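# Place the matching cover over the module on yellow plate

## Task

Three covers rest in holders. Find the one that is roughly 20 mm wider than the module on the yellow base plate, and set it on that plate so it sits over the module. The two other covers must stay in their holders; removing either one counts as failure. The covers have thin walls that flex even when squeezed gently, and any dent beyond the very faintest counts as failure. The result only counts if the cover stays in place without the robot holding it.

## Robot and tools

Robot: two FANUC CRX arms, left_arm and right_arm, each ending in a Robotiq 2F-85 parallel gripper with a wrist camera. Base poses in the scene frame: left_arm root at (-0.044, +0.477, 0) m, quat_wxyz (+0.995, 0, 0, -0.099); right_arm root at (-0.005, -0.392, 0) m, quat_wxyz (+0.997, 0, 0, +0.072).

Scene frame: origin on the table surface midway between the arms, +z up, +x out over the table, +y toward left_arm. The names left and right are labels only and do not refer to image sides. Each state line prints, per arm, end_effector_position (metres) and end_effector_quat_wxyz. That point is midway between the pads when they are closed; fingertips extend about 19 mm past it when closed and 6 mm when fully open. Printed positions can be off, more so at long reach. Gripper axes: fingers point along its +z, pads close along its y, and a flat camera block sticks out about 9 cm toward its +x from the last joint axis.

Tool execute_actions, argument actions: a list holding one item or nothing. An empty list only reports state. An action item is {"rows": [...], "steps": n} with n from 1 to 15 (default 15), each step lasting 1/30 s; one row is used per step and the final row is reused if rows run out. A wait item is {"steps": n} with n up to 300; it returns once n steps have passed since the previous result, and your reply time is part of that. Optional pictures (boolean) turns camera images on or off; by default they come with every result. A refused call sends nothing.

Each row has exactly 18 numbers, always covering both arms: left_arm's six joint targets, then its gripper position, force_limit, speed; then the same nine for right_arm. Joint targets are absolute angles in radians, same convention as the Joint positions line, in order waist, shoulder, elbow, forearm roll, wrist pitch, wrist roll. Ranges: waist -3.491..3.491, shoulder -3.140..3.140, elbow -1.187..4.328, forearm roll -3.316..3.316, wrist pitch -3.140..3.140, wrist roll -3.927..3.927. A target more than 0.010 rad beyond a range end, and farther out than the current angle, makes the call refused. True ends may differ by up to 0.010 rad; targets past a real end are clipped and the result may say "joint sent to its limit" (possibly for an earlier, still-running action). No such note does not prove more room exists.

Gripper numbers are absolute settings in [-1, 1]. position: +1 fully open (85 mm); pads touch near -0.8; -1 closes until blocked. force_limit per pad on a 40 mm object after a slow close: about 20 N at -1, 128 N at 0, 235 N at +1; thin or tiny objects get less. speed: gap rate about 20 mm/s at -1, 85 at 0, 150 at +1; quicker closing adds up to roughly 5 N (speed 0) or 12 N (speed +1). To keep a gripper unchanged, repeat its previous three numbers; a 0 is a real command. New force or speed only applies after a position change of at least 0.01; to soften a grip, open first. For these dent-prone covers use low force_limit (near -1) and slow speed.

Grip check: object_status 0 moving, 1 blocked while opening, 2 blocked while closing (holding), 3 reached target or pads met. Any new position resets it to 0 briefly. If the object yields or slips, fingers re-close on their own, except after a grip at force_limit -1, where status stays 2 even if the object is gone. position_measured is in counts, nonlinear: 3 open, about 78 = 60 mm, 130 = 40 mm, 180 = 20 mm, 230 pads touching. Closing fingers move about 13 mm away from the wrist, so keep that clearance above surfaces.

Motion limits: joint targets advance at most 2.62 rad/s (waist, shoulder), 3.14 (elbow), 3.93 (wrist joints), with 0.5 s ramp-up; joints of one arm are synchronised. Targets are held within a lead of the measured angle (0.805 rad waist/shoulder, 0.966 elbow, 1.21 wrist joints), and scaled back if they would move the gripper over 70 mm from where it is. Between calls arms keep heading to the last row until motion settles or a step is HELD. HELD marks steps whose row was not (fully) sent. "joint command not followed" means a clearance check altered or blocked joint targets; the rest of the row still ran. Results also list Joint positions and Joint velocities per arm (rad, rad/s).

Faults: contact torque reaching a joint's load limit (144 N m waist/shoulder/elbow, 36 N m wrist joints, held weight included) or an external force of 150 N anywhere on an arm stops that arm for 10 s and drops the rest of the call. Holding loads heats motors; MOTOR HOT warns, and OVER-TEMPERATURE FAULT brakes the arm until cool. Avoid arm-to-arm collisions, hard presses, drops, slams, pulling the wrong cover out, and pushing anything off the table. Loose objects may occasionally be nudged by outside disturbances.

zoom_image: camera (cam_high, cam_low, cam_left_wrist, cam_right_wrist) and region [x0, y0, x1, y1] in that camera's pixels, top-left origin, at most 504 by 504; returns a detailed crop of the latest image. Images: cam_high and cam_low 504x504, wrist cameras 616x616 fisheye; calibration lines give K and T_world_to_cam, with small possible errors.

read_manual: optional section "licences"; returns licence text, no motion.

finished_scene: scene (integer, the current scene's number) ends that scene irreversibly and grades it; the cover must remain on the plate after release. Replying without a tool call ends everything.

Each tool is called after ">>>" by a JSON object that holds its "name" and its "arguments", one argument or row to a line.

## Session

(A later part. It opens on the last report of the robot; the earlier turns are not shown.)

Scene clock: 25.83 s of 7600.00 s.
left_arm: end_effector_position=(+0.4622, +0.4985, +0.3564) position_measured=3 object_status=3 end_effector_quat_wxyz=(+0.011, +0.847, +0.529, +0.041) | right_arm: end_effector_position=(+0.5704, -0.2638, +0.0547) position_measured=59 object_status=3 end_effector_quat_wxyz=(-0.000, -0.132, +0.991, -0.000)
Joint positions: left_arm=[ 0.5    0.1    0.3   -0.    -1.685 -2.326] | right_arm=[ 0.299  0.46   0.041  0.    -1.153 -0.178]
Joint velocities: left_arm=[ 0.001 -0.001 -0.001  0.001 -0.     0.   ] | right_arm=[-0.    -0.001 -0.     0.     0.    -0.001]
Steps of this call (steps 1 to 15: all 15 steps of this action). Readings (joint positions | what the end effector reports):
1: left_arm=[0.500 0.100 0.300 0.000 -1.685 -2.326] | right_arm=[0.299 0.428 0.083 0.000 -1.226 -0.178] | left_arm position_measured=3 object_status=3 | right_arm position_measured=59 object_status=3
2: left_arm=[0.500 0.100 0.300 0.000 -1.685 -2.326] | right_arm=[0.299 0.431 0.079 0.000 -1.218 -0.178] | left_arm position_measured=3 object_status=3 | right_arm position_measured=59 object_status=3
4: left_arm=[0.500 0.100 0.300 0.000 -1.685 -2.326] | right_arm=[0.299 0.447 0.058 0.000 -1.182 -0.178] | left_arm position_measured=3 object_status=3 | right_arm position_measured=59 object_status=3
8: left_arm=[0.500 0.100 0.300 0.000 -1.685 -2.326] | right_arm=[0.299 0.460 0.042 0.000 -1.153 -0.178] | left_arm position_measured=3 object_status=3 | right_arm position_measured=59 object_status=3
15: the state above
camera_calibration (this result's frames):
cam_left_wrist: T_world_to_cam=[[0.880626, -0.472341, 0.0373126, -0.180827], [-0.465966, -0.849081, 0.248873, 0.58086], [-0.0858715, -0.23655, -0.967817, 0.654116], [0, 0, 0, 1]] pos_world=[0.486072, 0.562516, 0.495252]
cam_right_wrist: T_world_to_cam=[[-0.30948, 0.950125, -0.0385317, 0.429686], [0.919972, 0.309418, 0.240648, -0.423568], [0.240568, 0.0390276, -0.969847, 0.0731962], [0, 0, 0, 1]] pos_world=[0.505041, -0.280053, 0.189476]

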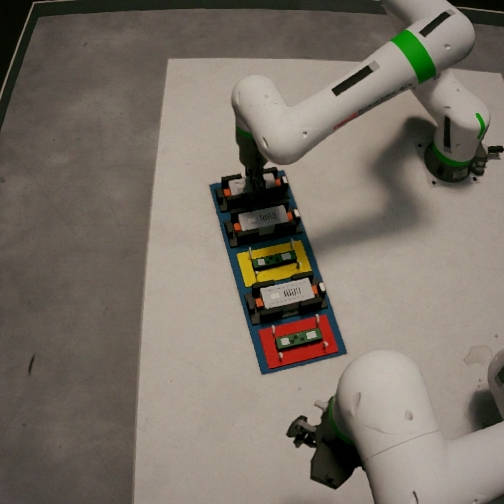

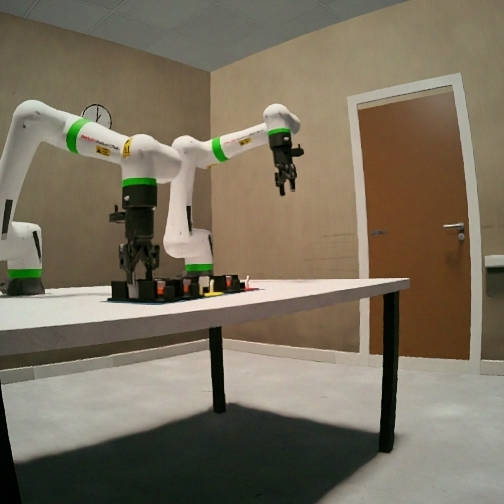

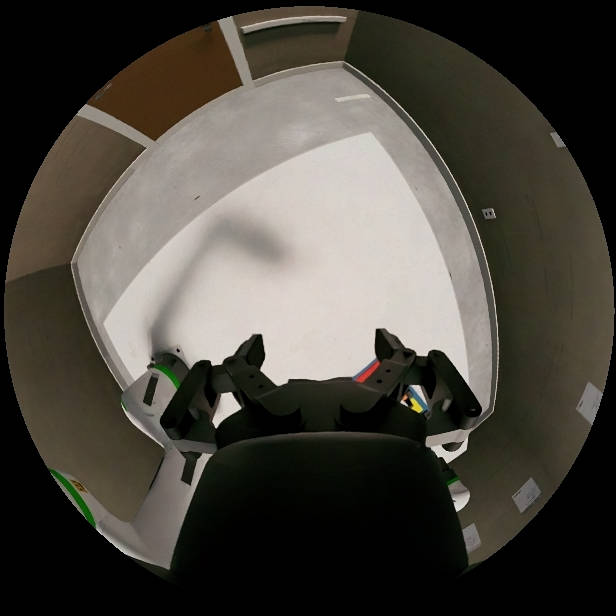

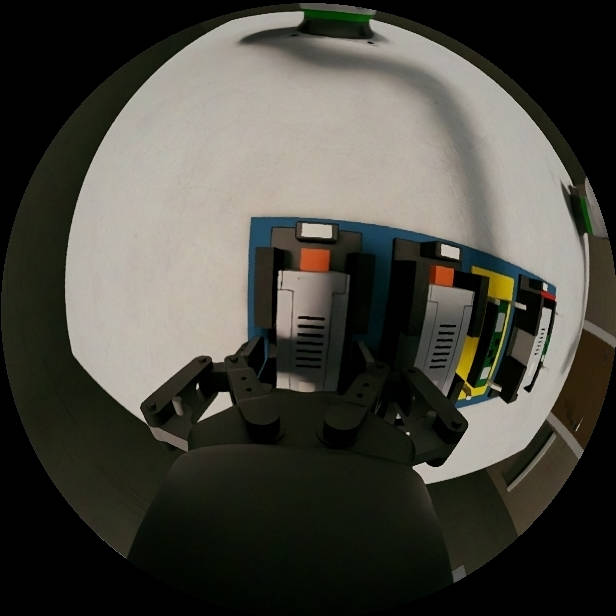

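>>> {"name": "execute_actions", "arguments": {
  "actions": [
    {"rows":[[0.5,0.1,0.3,0,-1.685,-2.326,1,-1,0,0.299,0.4594,0.0414,0,-1.1528,-0.178,0.15,-1,-1]],"steps":15}
  ],
  "pictures": false
}}

>>> {"name": "execute_actions", "arguments": {
  "actions": [
    {"steps":25}
  ]
}}

Scene clock: 27.53 s of 7600.00 s.
left_arm: end_effector_position=(+0.4622, +0.4985, +0.3564) position_measured=3 object_status=3 end_effector_quat_wxyz=(+0.011, +0.847, +0.529, +0.041) | right_arm: end_effector_position=(+0.5704, -0.2638, +0.0548) position_measured=81 object_status=0 end_effector_quat_wxyz=(-0.000, -0.132, +0.991, -0.000)
Joint positions: left_arm=[ 0.5    0.1    0.3    0.    -1.685 -2.326] | right_arm=[ 0.299  0.459  0.041 -0.    -1.153 -0.178]
Joint velocities: left_arm=[-0.     0.    -0.     0.    -0.001  0.   ] | right_arm=[ 0.  0. -0. -0. -0. -0.]
Steps of this call (steps 1 to 15: the robot went on to your last target; steps 16 to 36: nothing new was sent; steps 37 to 51: all 15 steps of this action). Readings (joint positions | what the end effector reports):
37: left_arm=[0.500 0.100 0.300 -0.000 -1.685 -2.326] | right_arm=[0.299 0.459 0.041 -0.000 -1.153 -0.178] | left_arm position_measured=3 object_status=3 | right_arm position_measured=59 object_status=0
38: left_arm=[0.500 0.100 0.300 0.000 -1.685 -2.326] | right_arm=[0.299 0.459 0.041 -0.000 -1.153 -0.178] | left_arm position_measured=3 object_status=3 | right_arm position_measured=60 object_status=0
40: left_arm=[0.500 0.100 0.300 0.000 -1.685 -2.326] | right_arm=[0.299 0.459 0.041 -0.000 -1.153 -0.178] | left_arm position_measured=3 object_status=3 | right_arm position_measured=62 object_status=0
44: left_arm=[0.500 0.100 0.300 0.000 -1.685 -2.326] | right_arm=[0.299 0.459 0.041 -0.000 -1.153 -0.178] | left_arm position_measured=3 object_status=3 | right_arm position_measured=69 object_status=0
51: the state above

Scene clock: 28.37 s of 7600.00 s.
left_arm: end_effector_position=(+0.4622, +0.4985, +0.3564) position_measured=3 object_status=3 end_effector_quat_wxyz=(+0.011, +0.847, +0.529, +0.041) | right_arm: end_effector_position=(+0.5704, -0.2638, +0.0548) position_measured=110 object_status=3 end_effector_quat_wxyz=(-0.000, -0.132, +0.991, -0.000)
Joint positions: left_arm=[ 0.5    0.1    0.3    0.    -1.685 -2.326] | right_arm=[ 0.299  0.459  0.041 -0.    -1.153 -0.178]
Joint velocities: left_arm=[-0.001 -0.     0.     0.001 -0.    -0.001] | right_arm=[ 0.     0.    -0.    -0.     0.     0.001]
Steps of this call (steps 1 to 15: the robot went on to your last target; steps 16 to 25: nothing new was sent). Readings (joint positions | what the end effector reports):
1: left_arm=[0.500 0.100 0.300 0.000 -1.685 -2.326] | right_arm=[0.299 0.459 0.041 -0.000 -1.153 -0.178] | left_arm position_measured=3 object_status=3 | right_arm position_measured=83 object_status=0
2: left_arm=[0.500 0.100 0.300 0.000 -1.685 -2.326] | right_arm=[0.299 0.459 0.041 -0.000 -1.153 -0.178] | left_arm position_measured=3 object_status=3 | right_arm position_measured=85 object_status=0
4: left_arm=[0.500 0.100 0.300 0.000 -1.685 -2.326] | right_arm=[0.299 0.459 0.041 -0.000 -1.153 -0.178] | left_arm position_measured=3 object_status=3 | right_arm position_measured=88 object_status=0
8: left_arm=[0.500 0.100 0.300 0.000 -1.685 -2.326] | right_arm=[0.299 0.459 0.041 -0.000 -1.153 -0.178] | left_arm position_measured=3 object_status=3 | right_arm position_measured=95 object_status=0
25: the state above
All arms were judged still, so your last target was given up. Only a new action makes them travel on or press farther. Fingers that are still opening or closing keep moving.
camera_calibration (this result's frames):
cam_left_wrist: T_world_to_cam=[[0.880626, -0.472341, 0.0373126, -0.180827], [-0.465966, -0.849081, 0.248873, 0.58086], [-0.0858716, -0.23655, -0.967817, 0.654116], [0, 0, 0, 1]] pos_world=[0.486072, 0.562516, 0.495252]
cam_right_wrist: T_world_to_cam=[[-0.309452, 0.950137, -0.0384594, 0.429651], [0.919967, 0.30937, 0.240732, -0.423597], [0.240626, 0.0391135, -0.969829, 0.0732303], [0, 0, 0, 1]] pos_world=[0.50503, -0.280043, 0.189518]

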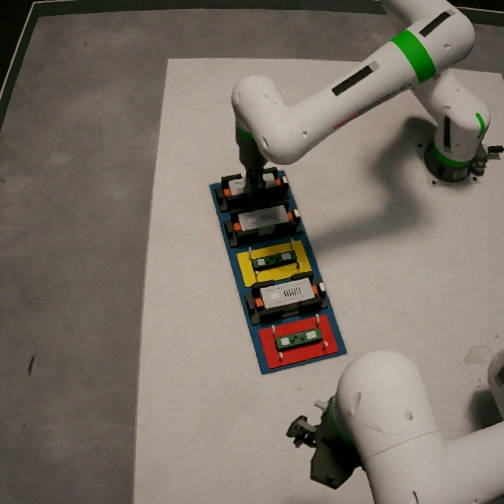

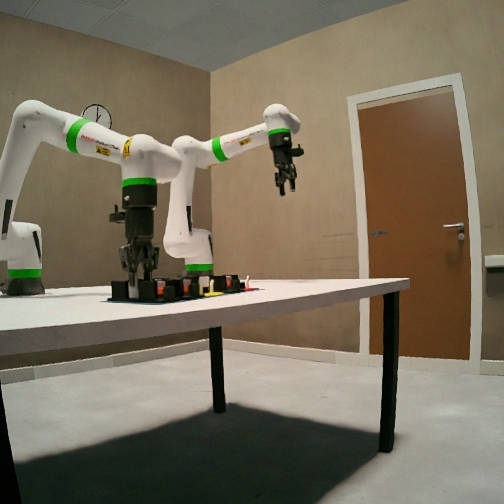

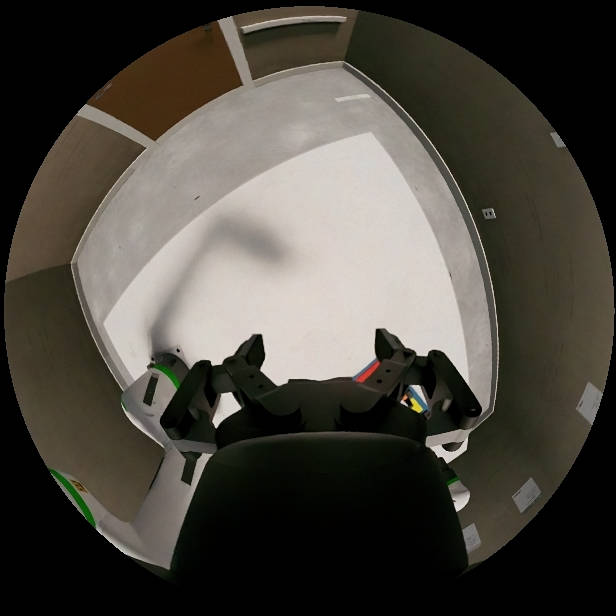

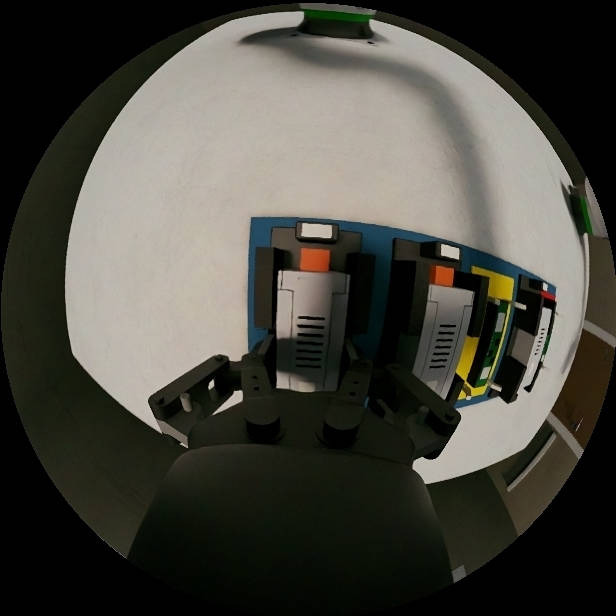

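>>> {"name": "execute_actions", "arguments": {
  "actions": [
    {"rows":[[0.5,0.1,0.3,0,-1.685,-2.326,1,-1,0,0.299,0.4594,0.0414,0,-1.1528,-0.178,0.08,-1,-1]],"steps":15}
  ],
  "pictures": false
}}

Scene clock: 29.40 s of 7600.00 s.
left_arm: end_effector_position=(+0.4622, +0.4985, +0.3564) position_measured=3 object_status=3 end_effector_quat_wxyz=(+0.011, +0.847, +0.529, +0.041) | right_arm: end_effector_position=(+0.5704, -0.2637, +0.0548) position_measured=118 object_status=2 end_effector_quat_wxyz=(+0.000, -0.132, +0.991, +0.000)
Joint positions: left_arm=[ 0.5    0.1    0.3    0.    -1.685 -2.326] | right_arm=[ 0.299  0.459  0.041 -0.    -1.153 -0.178]
Joint velocities: left_arm=[0.001 0.    0.001 0.    0.002 0.   ] | right_arm=[ 0.    -0.     0.     0.001  0.     0.   ]
Steps of this call (steps 1 to 16: nothing new was sent; steps 17 to 31: all 15 steps of this action). Readings (joint positions | what the end effector reports):
17: left_arm=[0.500 0.100 0.300 -0.000 -1.685 -2.326] | right_arm=[0.299 0.459 0.041 -0.000 -1.153 -0.178] | left_arm position_measured=3 object_status=3 | right_arm position_measured=110 object_status=0
18: left_arm=[0.500 0.100 0.300 0.000 -1.685 -2.326] | right_arm=[0.299 0.459 0.041 -0.000 -1.153 -0.178] | left_arm position_measured=3 object_status=3 | right_arm position_measured=110 object_status=0
20: left_arm=[0.500 0.100 0.300 -0.000 -1.685 -2.326] | right_arm=[0.299 0.459 0.041 -0.000 -1.153 -0.178] | left_arm position_measured=3 object_status=3 | right_arm position_measured=112 object_status=0
24: left_arm=[0.500 0.100 0.300 0.000 -1.685 -2.326] | right_arm=[0.299 0.459 0.041 -0.000 -1.153 -0.178] | left_arm position_measured=3 object_status=3 | right_arm position_measured=117 object_status=0
31: the state above

>>> {"name": "execute_actions", "arguments": {
  "actions": [
    {"rows":[[0.5,0.1,0.3,0,-1.685,-2.326,1,-1,0,0.299,0.428,0.0835,0,-1.2266,-0.178,0.08,-1,-1]],"steps":12}
  ],
  "pictures": false
}}

>>> {"name": "execute_actions", "arguments": {
  "actions": [
    {"rows":[[0.5,0.1,0.3,0,-1.685,-2.326,1,-1,0,0.299,0.3868,0.1719,0,-1.3559,-0.178,0.08,-1,-1]],"steps":15}
  ]
}}

>>> {"name": "zoom_image", "arguments": {
  "camera": "cam_low",
  "region": [80, 180, 280, 320]
}}

Scene clock: 31.10 s of 7600.00 s.
left_arm: end_effector_position=(+0.4622, +0.4985, +0.3564) position_measured=3 object_status=3 end_effector_quat_wxyz=(+0.011, +0.847, +0.529, +0.041) | right_arm: end_effector_position=(+0.5705, -0.2638, +0.0897) position_measured=119 object_status=2 end_effector_quat_wxyz=(-0.000, -0.132, +0.991, -0.000)
Joint positions: left_arm=[ 0.5    0.1    0.3   -0.    -1.685 -2.326] | right_arm=[ 0.299  0.428  0.083  0.    -1.227 -0.178]
Joint velocities: left_arm=[-0.    -0.     0.001  0.    -0.001 -0.   ] | right_arm=[ 0.     0.001 -0.    -0.001 -0.    -0.001]
Steps of this call (steps 1 to 15: the robot went on to your last target; steps 16 to 39: nothing new was sent; steps 40 to 51: all 12 steps of this action). Readings (joint positions | what the end effector reports):
40: left_arm=[0.500 0.100 0.300 -0.000 -1.685 -2.326] | right_arm=[0.299 0.459 0.042 0.000 -1.154 -0.178] | left_arm position_measured=3 object_status=3 | right_arm position_measured=118 object_status=2
41: left_arm=[0.500 0.100 0.300 0.000 -1.685 -2.326] | right_arm=[0.299 0.457 0.045 0.000 -1.161 -0.178] | left_arm position_measured=3 object_status=3 | right_arm position_measured=118 object_status=2
43: left_arm=[0.500 0.100 0.300 -0.000 -1.685 -2.326] | right_arm=[0.299 0.441 0.067 0.000 -1.198 -0.178] | left_arm position_measured=3 object_status=3 | right_arm position_measured=118 object_status=2
47: left_arm=[0.500 0.100 0.300 -0.000 -1.685 -2.326] | right_arm=[0.299 0.428 0.083 0.000 -1.226 -0.178] | left_arm position_measured=3 object_status=3 | right_arm position_measured=119 object_status=2
51: the state above

Scene clock: 31.60 s of 7600.00 s.
left_arm: end_effector_position=(+0.4622, +0.4985, +0.3564) position_measured=3 object_status=3 end_effector_quat_wxyz=(+0.011, +0.847, +0.529, +0.041) | right_arm: end_effector_position=(+0.5704, -0.2638, +0.1499) position_measured=119 object_status=2 end_effector_quat_wxyz=(+0.000, -0.132, +0.991, -0.000)
Joint positions: left_arm=[ 0.5    0.1    0.3   -0.    -1.685 -2.326] | right_arm=[ 0.299  0.387  0.172  0.    -1.356 -0.178]
Joint velocities: left_arm=[ 0. -0.  0.  0. -0.  0.] | right_arm=[-0.001  0.001  0.001  0.     0.    -0.003]
Steps of this call (steps 1 to 15: all 15 steps of this action). Readings (joint positions | what the end effector reports):
1: left_arm=[0.500 0.100 0.300 -0.000 -1.685 -2.326] | right_arm=[0.299 0.428 0.084 -0.000 -1.228 -0.178] | left_arm position_measured=3 object_status=3 | right_arm position_measured=119 object_status=2
2: left_arm=[0.500 0.100 0.300 -0.000 -1.685 -2.326] | right_arm=[0.299 0.426 0.089 -0.000 -1.235 -0.178] | left_arm position_measured=3 object_status=3 | right_arm position_measured=119 object_status=2
4: left_arm=[0.500 0.100 0.300 0.000 -1.685 -2.326] | right_arm=[0.299 0.414 0.116 -0.000 -1.275 -0.178] | left_arm position_measured=3 object_status=3 | right_arm position_measured=119 object_status=2
8: left_arm=[0.500 0.100 0.300 -0.000 -1.685 -2.326] | right_arm=[0.299 0.387 0.170 0.000 -1.354 -0.178] | left_arm position_measured=3 object_status=3 | right_arm position_measured=119 object_status=2
15: the state above
camera_calibration (this result's frames):
cam_left_wrist: T_world_to_cam=[[0.880626, -0.472341, 0.0373122, -0.180827], [-0.465966, -0.849081, 0.248873, 0.58086], [-0.0858719, -0.23655, -0.967817, 0.654116], [0, 0, 0, 1]] pos_world=[0.486072, 0.562516, 0.495252]
cam_right_wrist: T_world_to_cam=[[-0.309419, 0.950146, -0.0384898, 0.433329], [0.919955, 0.309343, 0.24081, -0.446499], [0.240711, 0.0391024, -0.969809, 0.165431], [0, 0, 0, 1]] pos_world=[0.505018, -0.280074, 0.284637]

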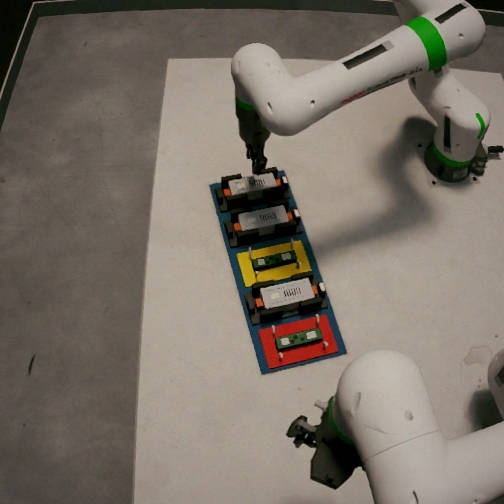

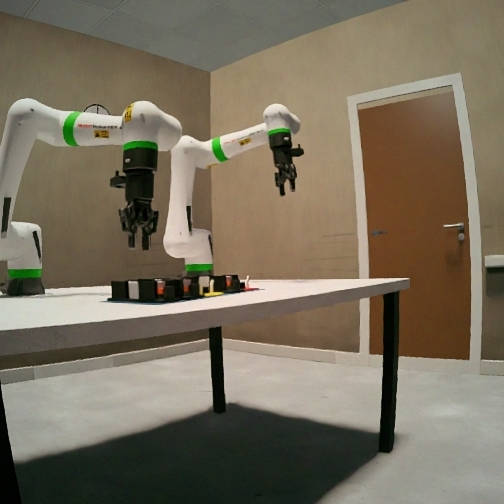

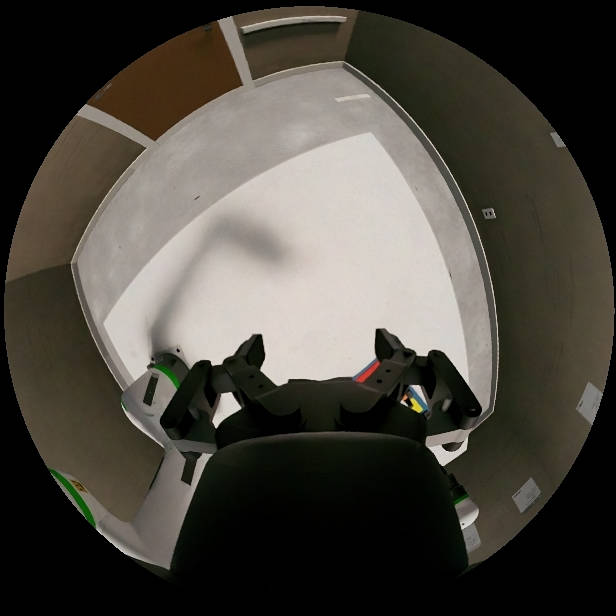

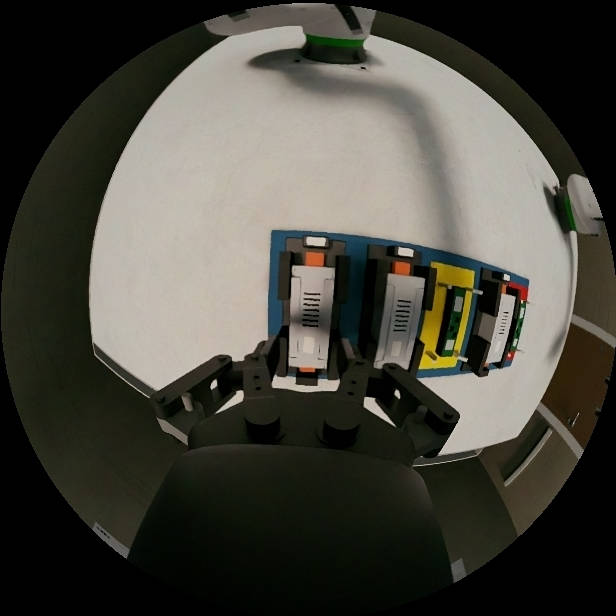

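Region (80, 180, 280, 320) of cam_low's 504x504 image, scaled by 2.520, with more detail than that image has; it fills the top 353 rows of this view, and the rest is white.

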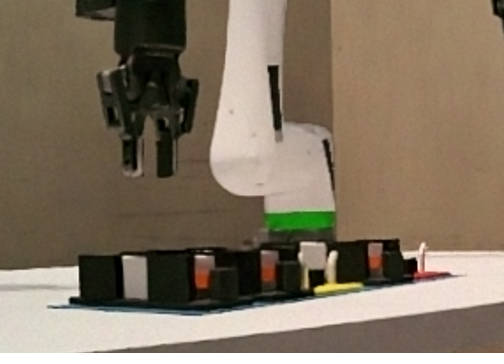

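>>> {"name": "zoom_image", "arguments": {
  "camera": "cam_low",
  "region": [100, 265, 200, 315]
}}

>>> {"name": "zoom_image", "arguments": {
  "camera": "cam_right_wrist",
  "region": [250, 220, 450, 400]
}}

Region (100, 265, 200, 315) of cam_low's 504x504 image, scaled by 5.040, with more detail than that image has.

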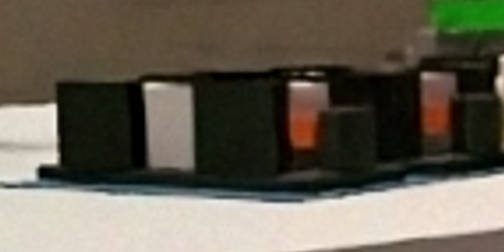

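Region (250, 220, 450, 400) of cam_right_wrist's 616x616 image, scaled by 2.520, with more detail than that image has; it fills the top 454 rows of this view, and the rest is white.

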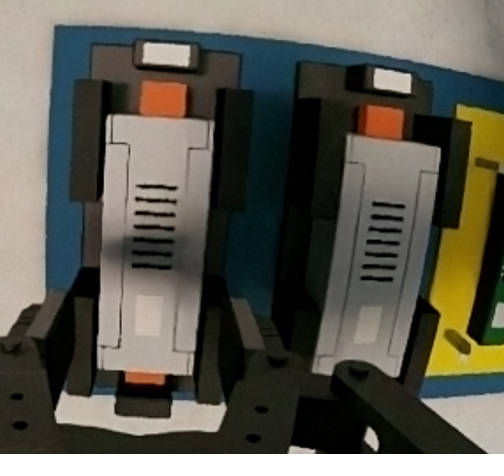

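>>> {"name": "execute_actions", "arguments": {
  "actions": [
    {"rows":[[0.5,0.1,0.3,0,-1.685,-2.326,1,-1,0,0.299,0.428,0.0835,0,-1.2266,-0.178,0.35,-1,0]],"steps":12}
  ],
  "pictures": false
}}

>>> {"name": "execute_actions", "arguments": {
  "actions": [
    {"rows":[[0.5,0.1,0.3,0,-1.685,-2.326,1,-1,0,0.299,0.4695,0.0309,0,-1.1322,-0.178,0.35,-1,0]],"steps":12}
  ],
  "pictures": false
}}

>>> {"name": "execute_actions", "arguments": {
  "actions": [
    {"rows":[[0.5,0.1,0.3,0,-1.685,-2.326,1,-1,0,0.299,0.4695,0.0309,0,-1.1322,-0.178,-1,-1,-1]],"steps":15}
  ],
  "pictures": false
}}

>>> {"name": "execute_actions", "arguments": {
  "actions": [
    {"steps":30}
  ],
  "pictures": false
}}

Scene clock: 34.73 s of 7600.00 s.
left_arm: end_effector_position=(+0.4622, +0.4985, +0.3564) position_measured=3 object_status=3 end_effector_quat_wxyz=(+0.011, +0.847, +0.529, +0.041) | right_arm: end_effector_position=(+0.5705, -0.2637, +0.0895) position_measured=85 object_status=0 end_effector_quat_wxyz=(-0.000, -0.132, +0.991, -0.000)
Joint positions: left_arm=[ 0.5    0.1    0.3    0.    -1.685 -2.326] | right_arm=[ 0.299  0.428  0.084 -0.    -1.227 -0.178]
Joint velocities: left_arm=[-0. -0.  0.  0.  0.  0.] | right_arm=[-0.001 -0.001 -0.003  0.001  0.001 -0.001]
Steps of this call (steps 1 to 15: the robot went on to your last target; steps 16 to 82: nothing new was sent; steps 83 to 94: all 12 steps of this action). Readings (joint positions | what the end effector reports):
83: left_arm=[0.500 0.100 0.300 -0.000 -1.685 -2.326] | right_arm=[0.299 0.387 0.172 -0.000 -1.355 -0.178] | left_arm position_measured=3 object_status=3 | right_arm position_measured=119 object_status=0
84: left_arm=[0.500 0.100 0.300 0.000 -1.685 -2.326] | right_arm=[0.299 0.389 0.167 0.000 -1.348 -0.178] | left_arm position_measured=3 object_status=3 | right_arm position_measured=117 object_status=0
86: left_arm=[0.500 0.100 0.300 0.000 -1.685 -2.326] | right_arm=[0.299 0.402 0.139 -0.000 -1.308 -0.178] | left_arm position_measured=3 object_status=3 | right_arm position_measured=107 object_status=0
90: left_arm=[0.500 0.100 0.300 -0.000 -1.685 -2.326] | right_arm=[0.299 0.428 0.085 -0.000 -1.229 -0.178] | left_arm position_measured=3 object_status=3 | right_arm position_measured=87 object_status=0
94: the state above

Scene clock: 35.13 s of 7600.00 s.
left_arm: end_effector_position=(+0.4622, +0.4985, +0.3564) position_measured=3 object_status=3 end_effector_quat_wxyz=(+0.011, +0.847, +0.529, +0.041) | right_arm: end_effector_position=(+0.5705, -0.2638, +0.0448) position_measured=85 object_status=3 end_effector_quat_wxyz=(-0.000, -0.132, +0.991, -0.000)
Joint positions: left_arm=[ 0.5    0.1    0.3    0.    -1.685 -2.326] | right_arm=[ 0.299  0.47   0.031  0.    -1.132 -0.178]
Joint velocities: left_arm=[-0.001  0.001  0.    -0.     0.    -0.   ] | right_arm=[ 0.    -0.001 -0.001  0.     0.001  0.   ]
Steps of this call (steps 1 to 12: all 12 steps of this action). Readings (joint positions | what the end effector reports):
1: left_arm=[0.500 0.100 0.300 0.000 -1.685 -2.326] | right_arm=[0.299 0.428 0.083 -0.000 -1.226 -0.178] | left_arm position_measured=3 object_status=3 | right_arm position_measured=85 object_status=0
2: left_arm=[0.500 0.100 0.300 0.000 -1.685 -2.326] | right_arm=[0.299 0.431 0.079 0.000 -1.218 -0.178] | left_arm position_measured=3 object_status=3 | right_arm position_measured=85 object_status=0
4: left_arm=[0.500 0.100 0.300 -0.000 -1.685 -2.326] | right_arm=[0.299 0.448 0.057 0.000 -1.179 -0.178] | left_arm position_measured=3 object_status=3 | right_arm position_measured=85 object_status=0
8: left_arm=[0.500 0.100 0.300 0.000 -1.685 -2.326] | right_arm=[0.299 0.470 0.031 0.000 -1.133 -0.178] | left_arm position_measured=3 object_status=3 | right_arm position_measured=85 object_status=3
12: the state above

Scene clock: 35.63 s of 7600.00 s.
left_arm: end_effector_position=(+0.4622, +0.4985, +0.3564) position_measured=3 object_status=3 end_effector_quat_wxyz=(+0.011, +0.847, +0.529, +0.041) | right_arm: end_effector_position=(+0.5705, -0.2638, +0.0449) position_measured=107 object_status=0 end_effector_quat_wxyz=(-0.000, -0.132, +0.991, -0.000)
Joint positions: left_arm=[ 0.5    0.1    0.3    0.    -1.685 -2.326] | right_arm=[ 0.299  0.47   0.031  0.    -1.132 -0.178]
Joint velocities: left_arm=[-0.     0.    -0.    -0.     0.001 -0.   ] | right_arm=[-0.001 -0.     0.     0.    -0.     0.002]
Steps of this call (steps 1 to 15: all 15 steps of this action). Readings (joint positions | what the end effector reports):
1: left_arm=[0.500 0.100 0.300 0.000 -1.685 -2.326] | right_arm=[0.299 0.470 0.031 0.000 -1.132 -0.178] | left_arm position_measured=3 object_status=3 | right_arm position_measured=85 object_status=0
2: left_arm=[0.500 0.100 0.300 0.000 -1.685 -2.326] | right_arm=[0.299 0.470 0.031 0.000 -1.132 -0.178] | left_arm position_measured=3 object_status=3 | right_arm position_measured=85 object_status=0
4: left_arm=[0.500 0.100 0.300 0.000 -1.685 -2.326] | right_arm=[0.299 0.470 0.031 0.000 -1.132 -0.178] | left_arm position_measured=3 object_status=3 | right_arm position_measured=88 object_status=0
8: left_arm=[0.500 0.100 0.300 0.000 -1.685 -2.326] | right_arm=[0.299 0.470 0.031 0.000 -1.132 -0.178] | left_arm position_measured=3 object_status=3 | right_arm position_measured=95 object_status=0
15: the state above

Scene clock: 36.63 s of 7600.00 s.
left_arm: end_effector_position=(+0.4622, +0.4985, +0.3564) position_measured=3 object_status=3 end_effector_quat_wxyz=(+0.011, +0.847, +0.529, +0.041) | right_arm: end_effector_position=(+0.5705, -0.2637, +0.0449) position_measured=122 object_status=2 end_effector_quat_wxyz=(+0.000, -0.132, +0.991, +0.000)
Joint positions: left_arm=[ 0.5    0.1    0.3   -0.    -1.685 -2.326] | right_arm=[ 0.299  0.469  0.031 -0.    -1.132 -0.178]
Joint velocities: left_arm=[ 0.001 -0.    -0.002  0.    -0.     0.   ] | right_arm=[-0. -0.  0.  0. -0. -0.]
Steps of this call (steps 1 to 15: the robot went on to your last target; steps 16 to 30: nothing new was sent). Readings (joint positions | what the end effector reports):
1: left_arm=[0.500 0.100 0.300 0.000 -1.685 -2.326] | right_arm=[0.299 0.470 0.031 0.000 -1.132 -0.178] | left_arm position_measured=3 object_status=3 | right_arm position_measured=109 object_status=0
2: left_arm=[0.500 0.100 0.300 0.000 -1.685 -2.326] | right_arm=[0.299 0.470 0.031 0.000 -1.132 -0.178] | left_arm position_measured=3 object_status=3 | right_arm position_measured=110 object_status=0
4: left_arm=[0.500 0.100 0.300 0.000 -1.685 -2.326] | right_arm=[0.299 0.469 0.031 -0.000 -1.132 -0.178] | left_arm position_measured=3 object_status=3 | right_arm position_measured=114 object_status=0
8: left_arm=[0.500 0.100 0.300 0.000 -1.685 -2.326] | right_arm=[0.299 0.469 0.031 -0.000 -1.132 -0.178] | left_arm position_measured=3 object_status=3 | right_arm position_measured=120 object_status=0
30: the state above
All arms were judged still, so your last target was given up. Only a new action makes them travel on or press farther. Fingers that are still opening or closing keep moving.

Stops at 122 now. Lift gently.

>>> {"name": "execute_actions", "arguments": {
  "actions": [
    {"rows":[[0.5,0.1,0.3,0,-1.685,-2.326,1,-1,0,0.299,0.455,0.047,0,-1.163,-0.178,-1,-1,-1],[0.5,0.1,0.3,0,-1.685,-2.326,1,-1,0,0.299,0.455,0.047,0,-1.163,-0.178,-1,-1,-1],[0.5,0.1,0.3,0,-1.685,-2.326,1,-1,0,0.299,0.455,0.047,0,-1.163,-0.178,-1,-1,-1],[0.5,0.1,0.3,0,-1.685,-2.326,1,-1,0,0.299,0.455,0.047,0,-1.163,-0.178,-1,-1,-1],[0.5,0.1,0.3,0,-1.685,-2.326,1,-1,0,0.299,0.428,0.0835,0,-1.2266,-0.178,-1,-1,-1]],"steps":15}
  ]
}}

>>> {"name": "zoom_image", "arguments": {
  "camera": "cam_low",
  "region": [80, 200, 240, 320]
}}

Scene clock: 38.10 s of 7600.00 s.
left_arm: end_effector_position=(+0.4622, +0.4985, +0.3564) position_measured=3 object_status=3 end_effector_quat_wxyz=(+0.011, +0.847, +0.529, +0.041) | right_arm: end_effector_position=(+0.5705, -0.2638, +0.0897) position_measured=123 object_status=2 end_effector_quat_wxyz=(-0.000, -0.132, +0.991, -0.000)
Joint positions: left_arm=[ 0.5    0.1    0.3    0.    -1.685 -2.326] | right_arm=[ 0.299  0.428  0.083  0.    -1.227 -0.178]
Joint velocities: left_arm=[ 0.    -0.001 -0.001  0.001  0.     0.   ] | right_arm=[-0.     0.001  0.    -0.002 -0.     0.   ]
Steps of this call (steps 1 to 29: nothing new was sent; steps 30 to 44: all 15 steps of this action). Readings (joint positions | what the end effector reports):
30: left_arm=[0.500 0.100 0.300 0.000 -1.685 -2.326] | right_arm=[0.299 0.469 0.031 0.000 -1.133 -0.178] | left_arm position_measured=3 object_status=3 | right_arm position_measured=122 object_status=2
31: left_arm=[0.500 0.100 0.300 -0.000 -1.685 -2.326] | right_arm=[0.299 0.467 0.034 0.000 -1.140 -0.178] | left_arm position_measured=3 object_status=3 | right_arm position_measured=122 object_status=2
33: left_arm=[0.500 0.100 0.300 0.000 -1.685 -2.326] | right_arm=[0.299 0.457 0.045 0.000 -1.159 -0.178] | left_arm position_measured=3 object_status=3 | right_arm position_measured=122 object_status=2
37: left_arm=[0.500 0.100 0.300 0.000 -1.685 -2.326] | right_arm=[0.299 0.436 0.073 0.000 -1.207 -0.178] | left_arm position_measured=3 object_status=3 | right_arm position_measured=122 object_status=2
44: the state above
camera_calibration (this result's frames):
cam_left_wrist: T_world_to_cam=[[0.880626, -0.472341, 0.0373126, -0.180827], [-0.465966, -0.849081, 0.248873, 0.58086], [-0.0858715, -0.23655, -0.967817, 0.654116], [0, 0, 0, 1]] pos_world=[0.486072, 0.562516, 0.495252]
cam_right_wrist: T_world_to_cam=[[-0.309514, 0.950111, -0.0386124, 0.431063], [0.919958, 0.309471, 0.240633, -0.432025], [0.240578, 0.0389576, -0.969848, 0.107124], [0, 0, 0, 1]] pos_world=[0.505094, -0.280032, 0.224498]

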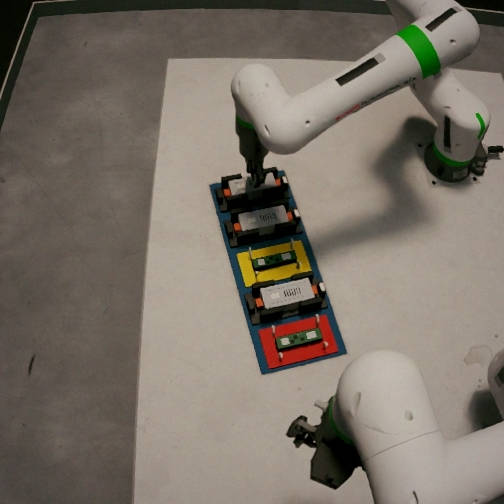

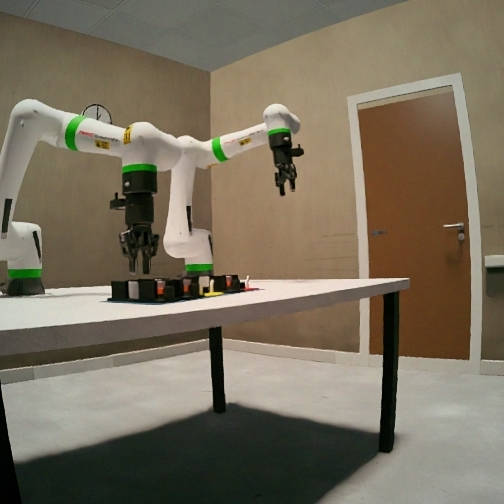

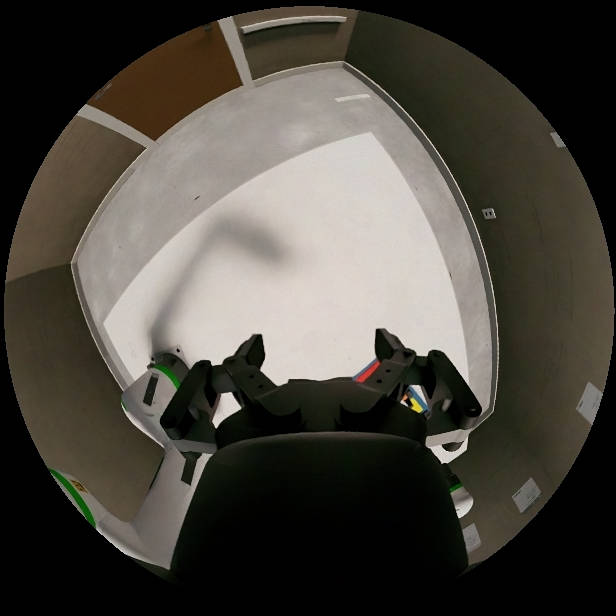

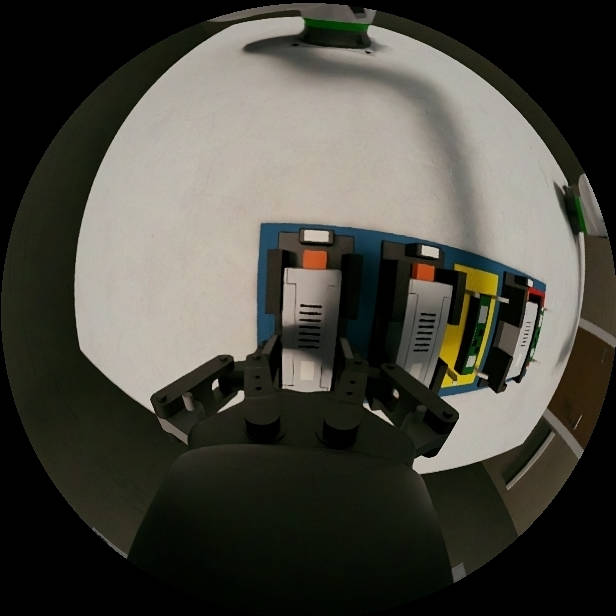

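Region (80, 200, 240, 320) of cam_low's 504x504 image, scaled by 3.150, with more detail than that image has; it fills the top 378 rows of this view, and the rest is white.

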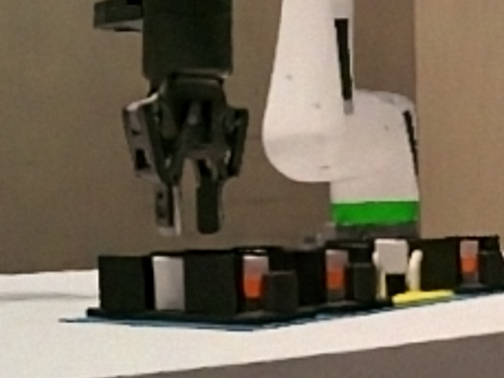

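>>> {"name": "execute_actions", "arguments": {
  "actions": [
    {"rows":[[0.5,0.1,0.3,0,-1.685,-2.326,1,-1,0,0.299,0.428,0.0835,0,-1.2266,-0.178,0.35,-1,0]],"steps":10}
  ],
  "pictures": false
}}

>>> {"name": "execute_actions", "arguments": {
  "actions": [
    {"rows":[[0.5,0.1,0.3,0,-1.685,-2.326,1,-1,0,0.299,0.4695,0.0309,0,-1.1322,-0.178,0.35,-1,0]],"steps":12}
  ],
  "pictures": false
}}

>>> {"name": "execute_actions", "arguments": {
  "actions": [
    {"rows":[[0.5,0.1,0.3,0,-1.685,-2.326,1,-1,0,0.299,0.4695,0.0309,0,-1.1322,-0.178,-1,-1,0.5]],"steps":15}
  ],
  "pictures": false
}}

>>> {"name": "execute_actions", "arguments": {
  "actions": [
    {"rows":[[0.5,0.1,0.3,0,-1.685,-2.326,1,-1,0,0.299,0.466,0.035,0,-1.140,-0.178,-1,-1,0.5],[0.5,0.1,0.3,0,-1.685,-2.326,1,-1,0,0.299,0.466,0.035,0,-1.140,-0.178,-1,-1,0.5],[0.5,0.1,0.3,0,-1.685,-2.326,1,-1,0,0.299,0.466,0.035,0,-1.140,-0.178,-1,-1,0.5],[0.5,0.1,0.3,0,-1.685,-2.326,1,-1,0,0.299,0.462,0.039,0,-1.148,-0.178,-1,-1,0.5],[0.5,0.1,0.3,0,-1.685,-2.326,1,-1,0,0.299,0.462,0.039,0,-1.148,-0.178,-1,-1,0.5],[0.5,0.1,0.3,0,-1.685,-2.326,1,-1,0,0.299,0.462,0.039,0,-1.148,-0.178,-1,-1,0.5],[0.5,0.1,0.3,0,-1.685,-2.326,1,-1,0,0.299,0.458,0.043,0,-1.156,-0.178,-1,-1,0.5],[0.5,0.1,0.3,0,-1.685,-2.326,1,-1,0,0.299,0.458,0.043,0,-1.156,-0.178,-1,-1,0.5],[0.5,0.1,0.3,0,-1.685,-2.326,1,-1,0,0.299,0.454,0.048,0,-1.165,-0.178,-1,-1,0.5]],"steps":15}
  ]
}}

>>> {"name": "zoom_image", "arguments": {
  "camera": "cam_low",
  "region": [80, 200, 240, 320]
}}

Scene clock: 41.27 s of 7600.00 s.
left_arm: end_effector_position=(+0.4622, +0.4985, +0.3564) position_measured=3 object_status=3 end_effector_quat_wxyz=(+0.011, +0.847, +0.529, +0.041) | right_arm: end_effector_position=(+0.5705, -0.2638, +0.0896) position_measured=86 object_status=0 end_effector_quat_wxyz=(-0.000, -0.132, +0.991, -0.000)
Joint positions: left_arm=[ 0.5    0.1    0.3    0.    -1.685 -2.326] | right_arm=[ 0.299  0.428  0.084 -0.    -1.227 -0.178]
Joint velocities: left_arm=[ 0.    -0.    -0.001 -0.    -0.     0.   ] | right_arm=[-0.  0. -0.  0.  0.  0.]
Steps of this call (steps 1 to 15: the robot went on to your last target; steps 16 to 85: nothing new was sent; steps 86 to 95: all 10 steps of this action). Readings (joint positions | what the end effector reports):
86: left_arm=[0.500 0.100 0.300 -0.000 -1.685 -2.326] | right_arm=[0.299 0.428 0.084 -0.000 -1.227 -0.178] | left_arm position_measured=3 object_status=3 | right_arm position_measured=123 object_status=0
87: left_arm=[0.500 0.100 0.300 -0.000 -1.685 -2.326] | right_arm=[0.299 0.428 0.084 -0.000 -1.227 -0.178] | left_arm position_measured=3 object_status=3 | right_arm position_measured=122 object_status=0
89: left_arm=[0.500 0.100 0.300 -0.000 -1.685 -2.326] | right_arm=[0.299 0.428 0.084 -0.000 -1.227 -0.178] | left_arm position_measured=3 object_status=3 | right_arm position_measured=112 object_status=0
93: left_arm=[0.500 0.100 0.300 -0.000 -1.685 -2.326] | right_arm=[0.299 0.428 0.084 -0.000 -1.227 -0.178] | left_arm position_measured=3 object_status=3 | right_arm position_measured=89 object_status=0
95: the state above

Scene clock: 41.67 s of 7600.00 s.
left_arm: end_effector_position=(+0.4622, +0.4985, +0.3564) position_measured=3 object_status=3 end_effector_quat_wxyz=(+0.011, +0.847, +0.529, +0.041) | right_arm: end_effector_position=(+0.5704, -0.2637, +0.0447) position_measured=85 object_status=3 end_effector_quat_wxyz=(-0.000, -0.132, +0.991, +0.000)
Joint positions: left_arm=[ 0.5    0.1    0.3    0.    -1.685 -2.326] | right_arm=[ 0.299  0.47   0.031 -0.    -1.132 -0.178]
Joint velocities: left_arm=[-0.  0. -0.  0. -0.  0.] | right_arm=[ 0.    -0.001 -0.002  0.001  0.001 -0.   ]
Steps of this call (steps 1 to 12: all 12 steps of this action). Readings (joint positions | what the end effector reports):
1: left_arm=[0.500 0.100 0.300 0.000 -1.685 -2.326] | right_arm=[0.299 0.428 0.083 0.000 -1.226 -0.178] | left_arm position_measured=3 object_status=3 | right_arm position_measured=86 object_status=0
2: left_arm=[0.500 0.100 0.300 0.000 -1.685 -2.326] | right_arm=[0.299 0.431 0.080 0.000 -1.219 -0.178] | left_arm position_measured=3 object_status=3 | right_arm position_measured=85 object_status=0
4: left_arm=[0.500 0.100 0.300 0.000 -1.685 -2.326] | right_arm=[0.299 0.448 0.057 -0.000 -1.179 -0.178] | left_arm position_measured=3 object_status=3 | right_arm position_measured=85 object_status=0
8: left_arm=[0.500 0.100 0.300 0.000 -1.685 -2.326] | right_arm=[0.299 0.470 0.031 -0.000 -1.133 -0.178] | left_arm position_measured=3 object_status=3 | right_arm position_measured=85 object_status=3
12: the state above

Scene clock: 42.17 s of 7600.00 s.
left_arm: end_effector_position=(+0.4622, +0.4985, +0.3564) position_measured=3 object_status=3 end_effector_quat_wxyz=(+0.011, +0.847, +0.529, +0.041) | right_arm: end_effector_position=(+0.5705, -0.2638, +0.0449) position_measured=122 object_status=2 end_effector_quat_wxyz=(+0.000, -0.132, +0.991, +0.000)
Joint positions: left_arm=[ 0.5    0.1    0.3   -0.    -1.685 -2.326] | right_arm=[ 0.299  0.469  0.031 -0.    -1.132 -0.178]
Joint velocities: left_arm=[-0.    -0.    -0.001 -0.     0.     0.   ] | right_arm=[ 0.     0.    -0.    -0.    -0.    -0.001]
Steps of this call (steps 1 to 15: all 15 steps of this action). Readings (joint positions | what the end effector reports):
1: left_arm=[0.500 0.100 0.300 0.000 -1.685 -2.326] | right_arm=[0.299 0.470 0.031 -0.000 -1.132 -0.178] | left_arm position_measured=3 object_status=3 | right_arm position_measured=85 object_status=0
2: left_arm=[0.500 0.100 0.300 -0.000 -1.685 -2.326] | right_arm=[0.299 0.470 0.031 -0.000 -1.132 -0.178] | left_arm position_measured=3 object_status=3 | right_arm position_measured=87 object_status=0
4: left_arm=[0.500 0.100 0.300 0.000 -1.685 -2.326] | right_arm=[0.299 0.470 0.031 -0.000 -1.132 -0.178] | left_arm position_measured=3 object_status=3 | right_arm position_measured=101 object_status=0
8: left_arm=[0.500 0.100 0.300 0.000 -1.685 -2.326] | right_arm=[0.299 0.469 0.031 -0.000 -1.132 -0.178] | left_arm position_measured=3 object_status=3 | right_arm position_measured=122 object_status=0
15: the state above

Scene clock: 42.67 s of 7600.00 s.
left_arm: end_effector_position=(+0.4622, +0.4985, +0.3564) position_measured=3 object_status=3 end_effector_quat_wxyz=(+0.011, +0.847, +0.529, +0.041) | right_arm: end_effector_position=(+0.5704, -0.2638, +0.0604) position_measured=123 object_status=2 end_effector_quat_wxyz=(-0.000, -0.132, +0.991, -0.000)
Joint positions: left_arm=[ 0.5    0.1    0.3    0.    -1.685 -2.326] | right_arm=[ 0.299  0.454  0.048  0.    -1.165 -0.178]
Joint velocities: left_arm=[ 0.001  0.     0.    -0.    -0.     0.   ] | right_arm=[-0.001 -0.     0.001  0.    -0.002 -0.   ]
Steps of this call (steps 1 to 15: all 15 steps of this action). Readings (joint positions | what the end effector reports):
1: left_arm=[0.500 0.100 0.300 0.000 -1.685 -2.326] | right_arm=[0.299 0.469 0.031 -0.000 -1.133 -0.178] | left_arm position_measured=3 object_status=3 | right_arm position_measured=122 object_status=2
2: left_arm=[0.500 0.100 0.300 -0.000 -1.685 -2.326] | right_arm=[0.299 0.468 0.032 -0.000 -1.136 -0.178] | left_arm position_measured=3 object_status=3 | right_arm position_measured=122 object_status=2
4: left_arm=[0.500 0.100 0.300 0.000 -1.685 -2.326] | right_arm=[0.299 0.466 0.035 -0.000 -1.140 -0.178] | left_arm position_measured=3 object_status=3 | right_arm position_measured=122 object_status=2
8: left_arm=[0.500 0.100 0.300 -0.000 -1.685 -2.326] | right_arm=[0.299 0.460 0.041 -0.000 -1.152 -0.178] | left_arm position_measured=3 object_status=3 | right_arm position_measured=123 object_status=2
15: the state above
camera_calibration (this result's frames):
cam_left_wrist: T_world_to_cam=[[0.880627, -0.472339, 0.0373126, -0.180829], [-0.465964, -0.849081, 0.248873, 0.58086], [-0.0858712, -0.236551, -0.967817, 0.654116], [0, 0, 0, 1]] pos_world=[0.486072, 0.562516, 0.495252]
cam_right_wrist: T_world_to_cam=[[-0.309447, 0.950136, -0.0385223, 0.42989], [0.920019, 0.309389, 0.240507, -0.424977], [0.240433, 0.0389828, -0.969883, 0.0787971], [0, 0, 0, 1]] pos_world=[0.505069, -0.280042, 0.195194]

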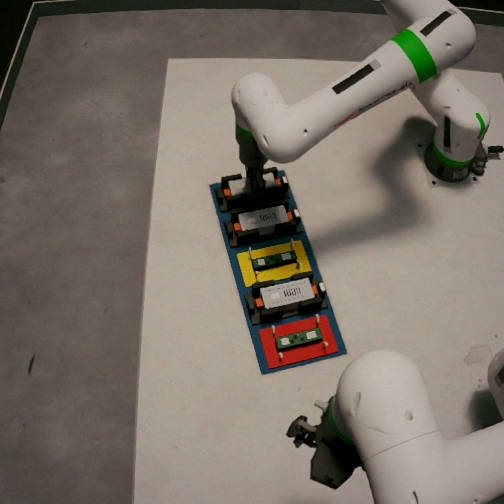

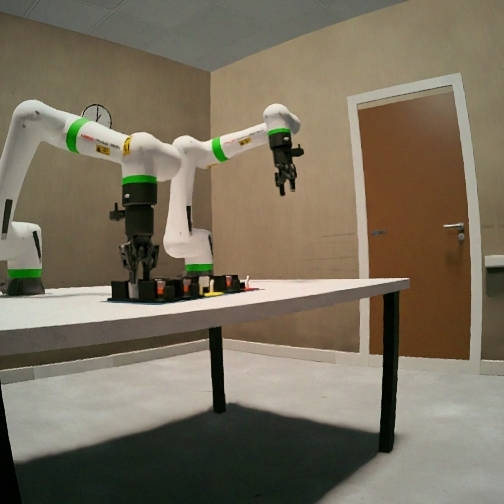

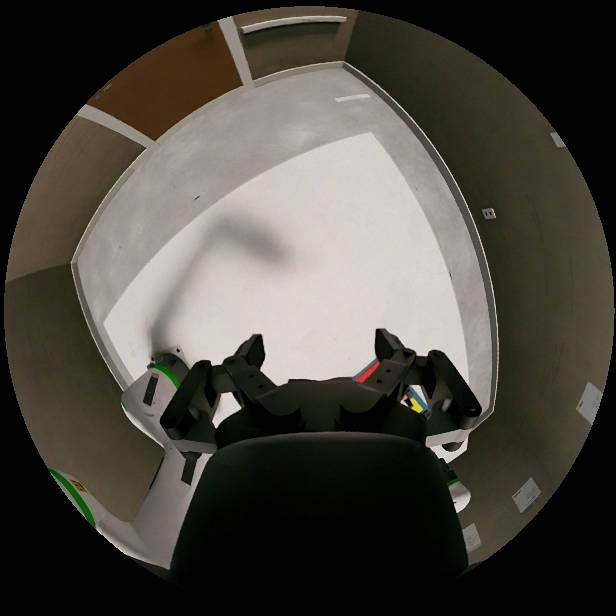

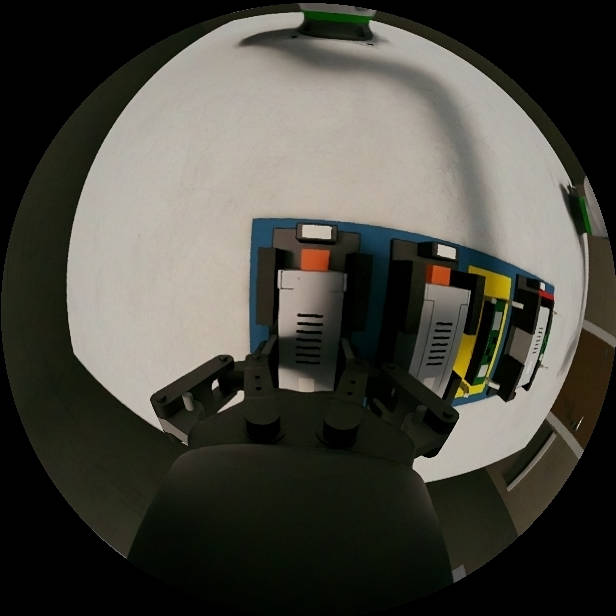

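Region (80, 200, 240, 320) of cam_low's 504x504 image, scaled by 3.150, with more detail than that image has; it fills the top 378 rows of this view, and the rest is white.

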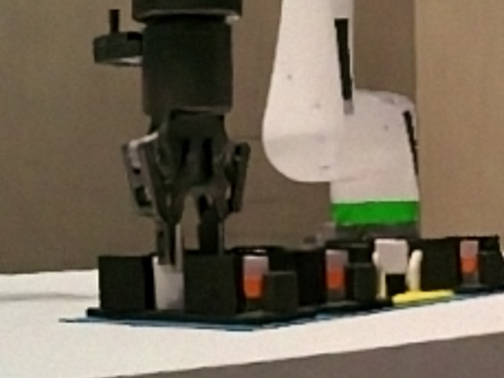

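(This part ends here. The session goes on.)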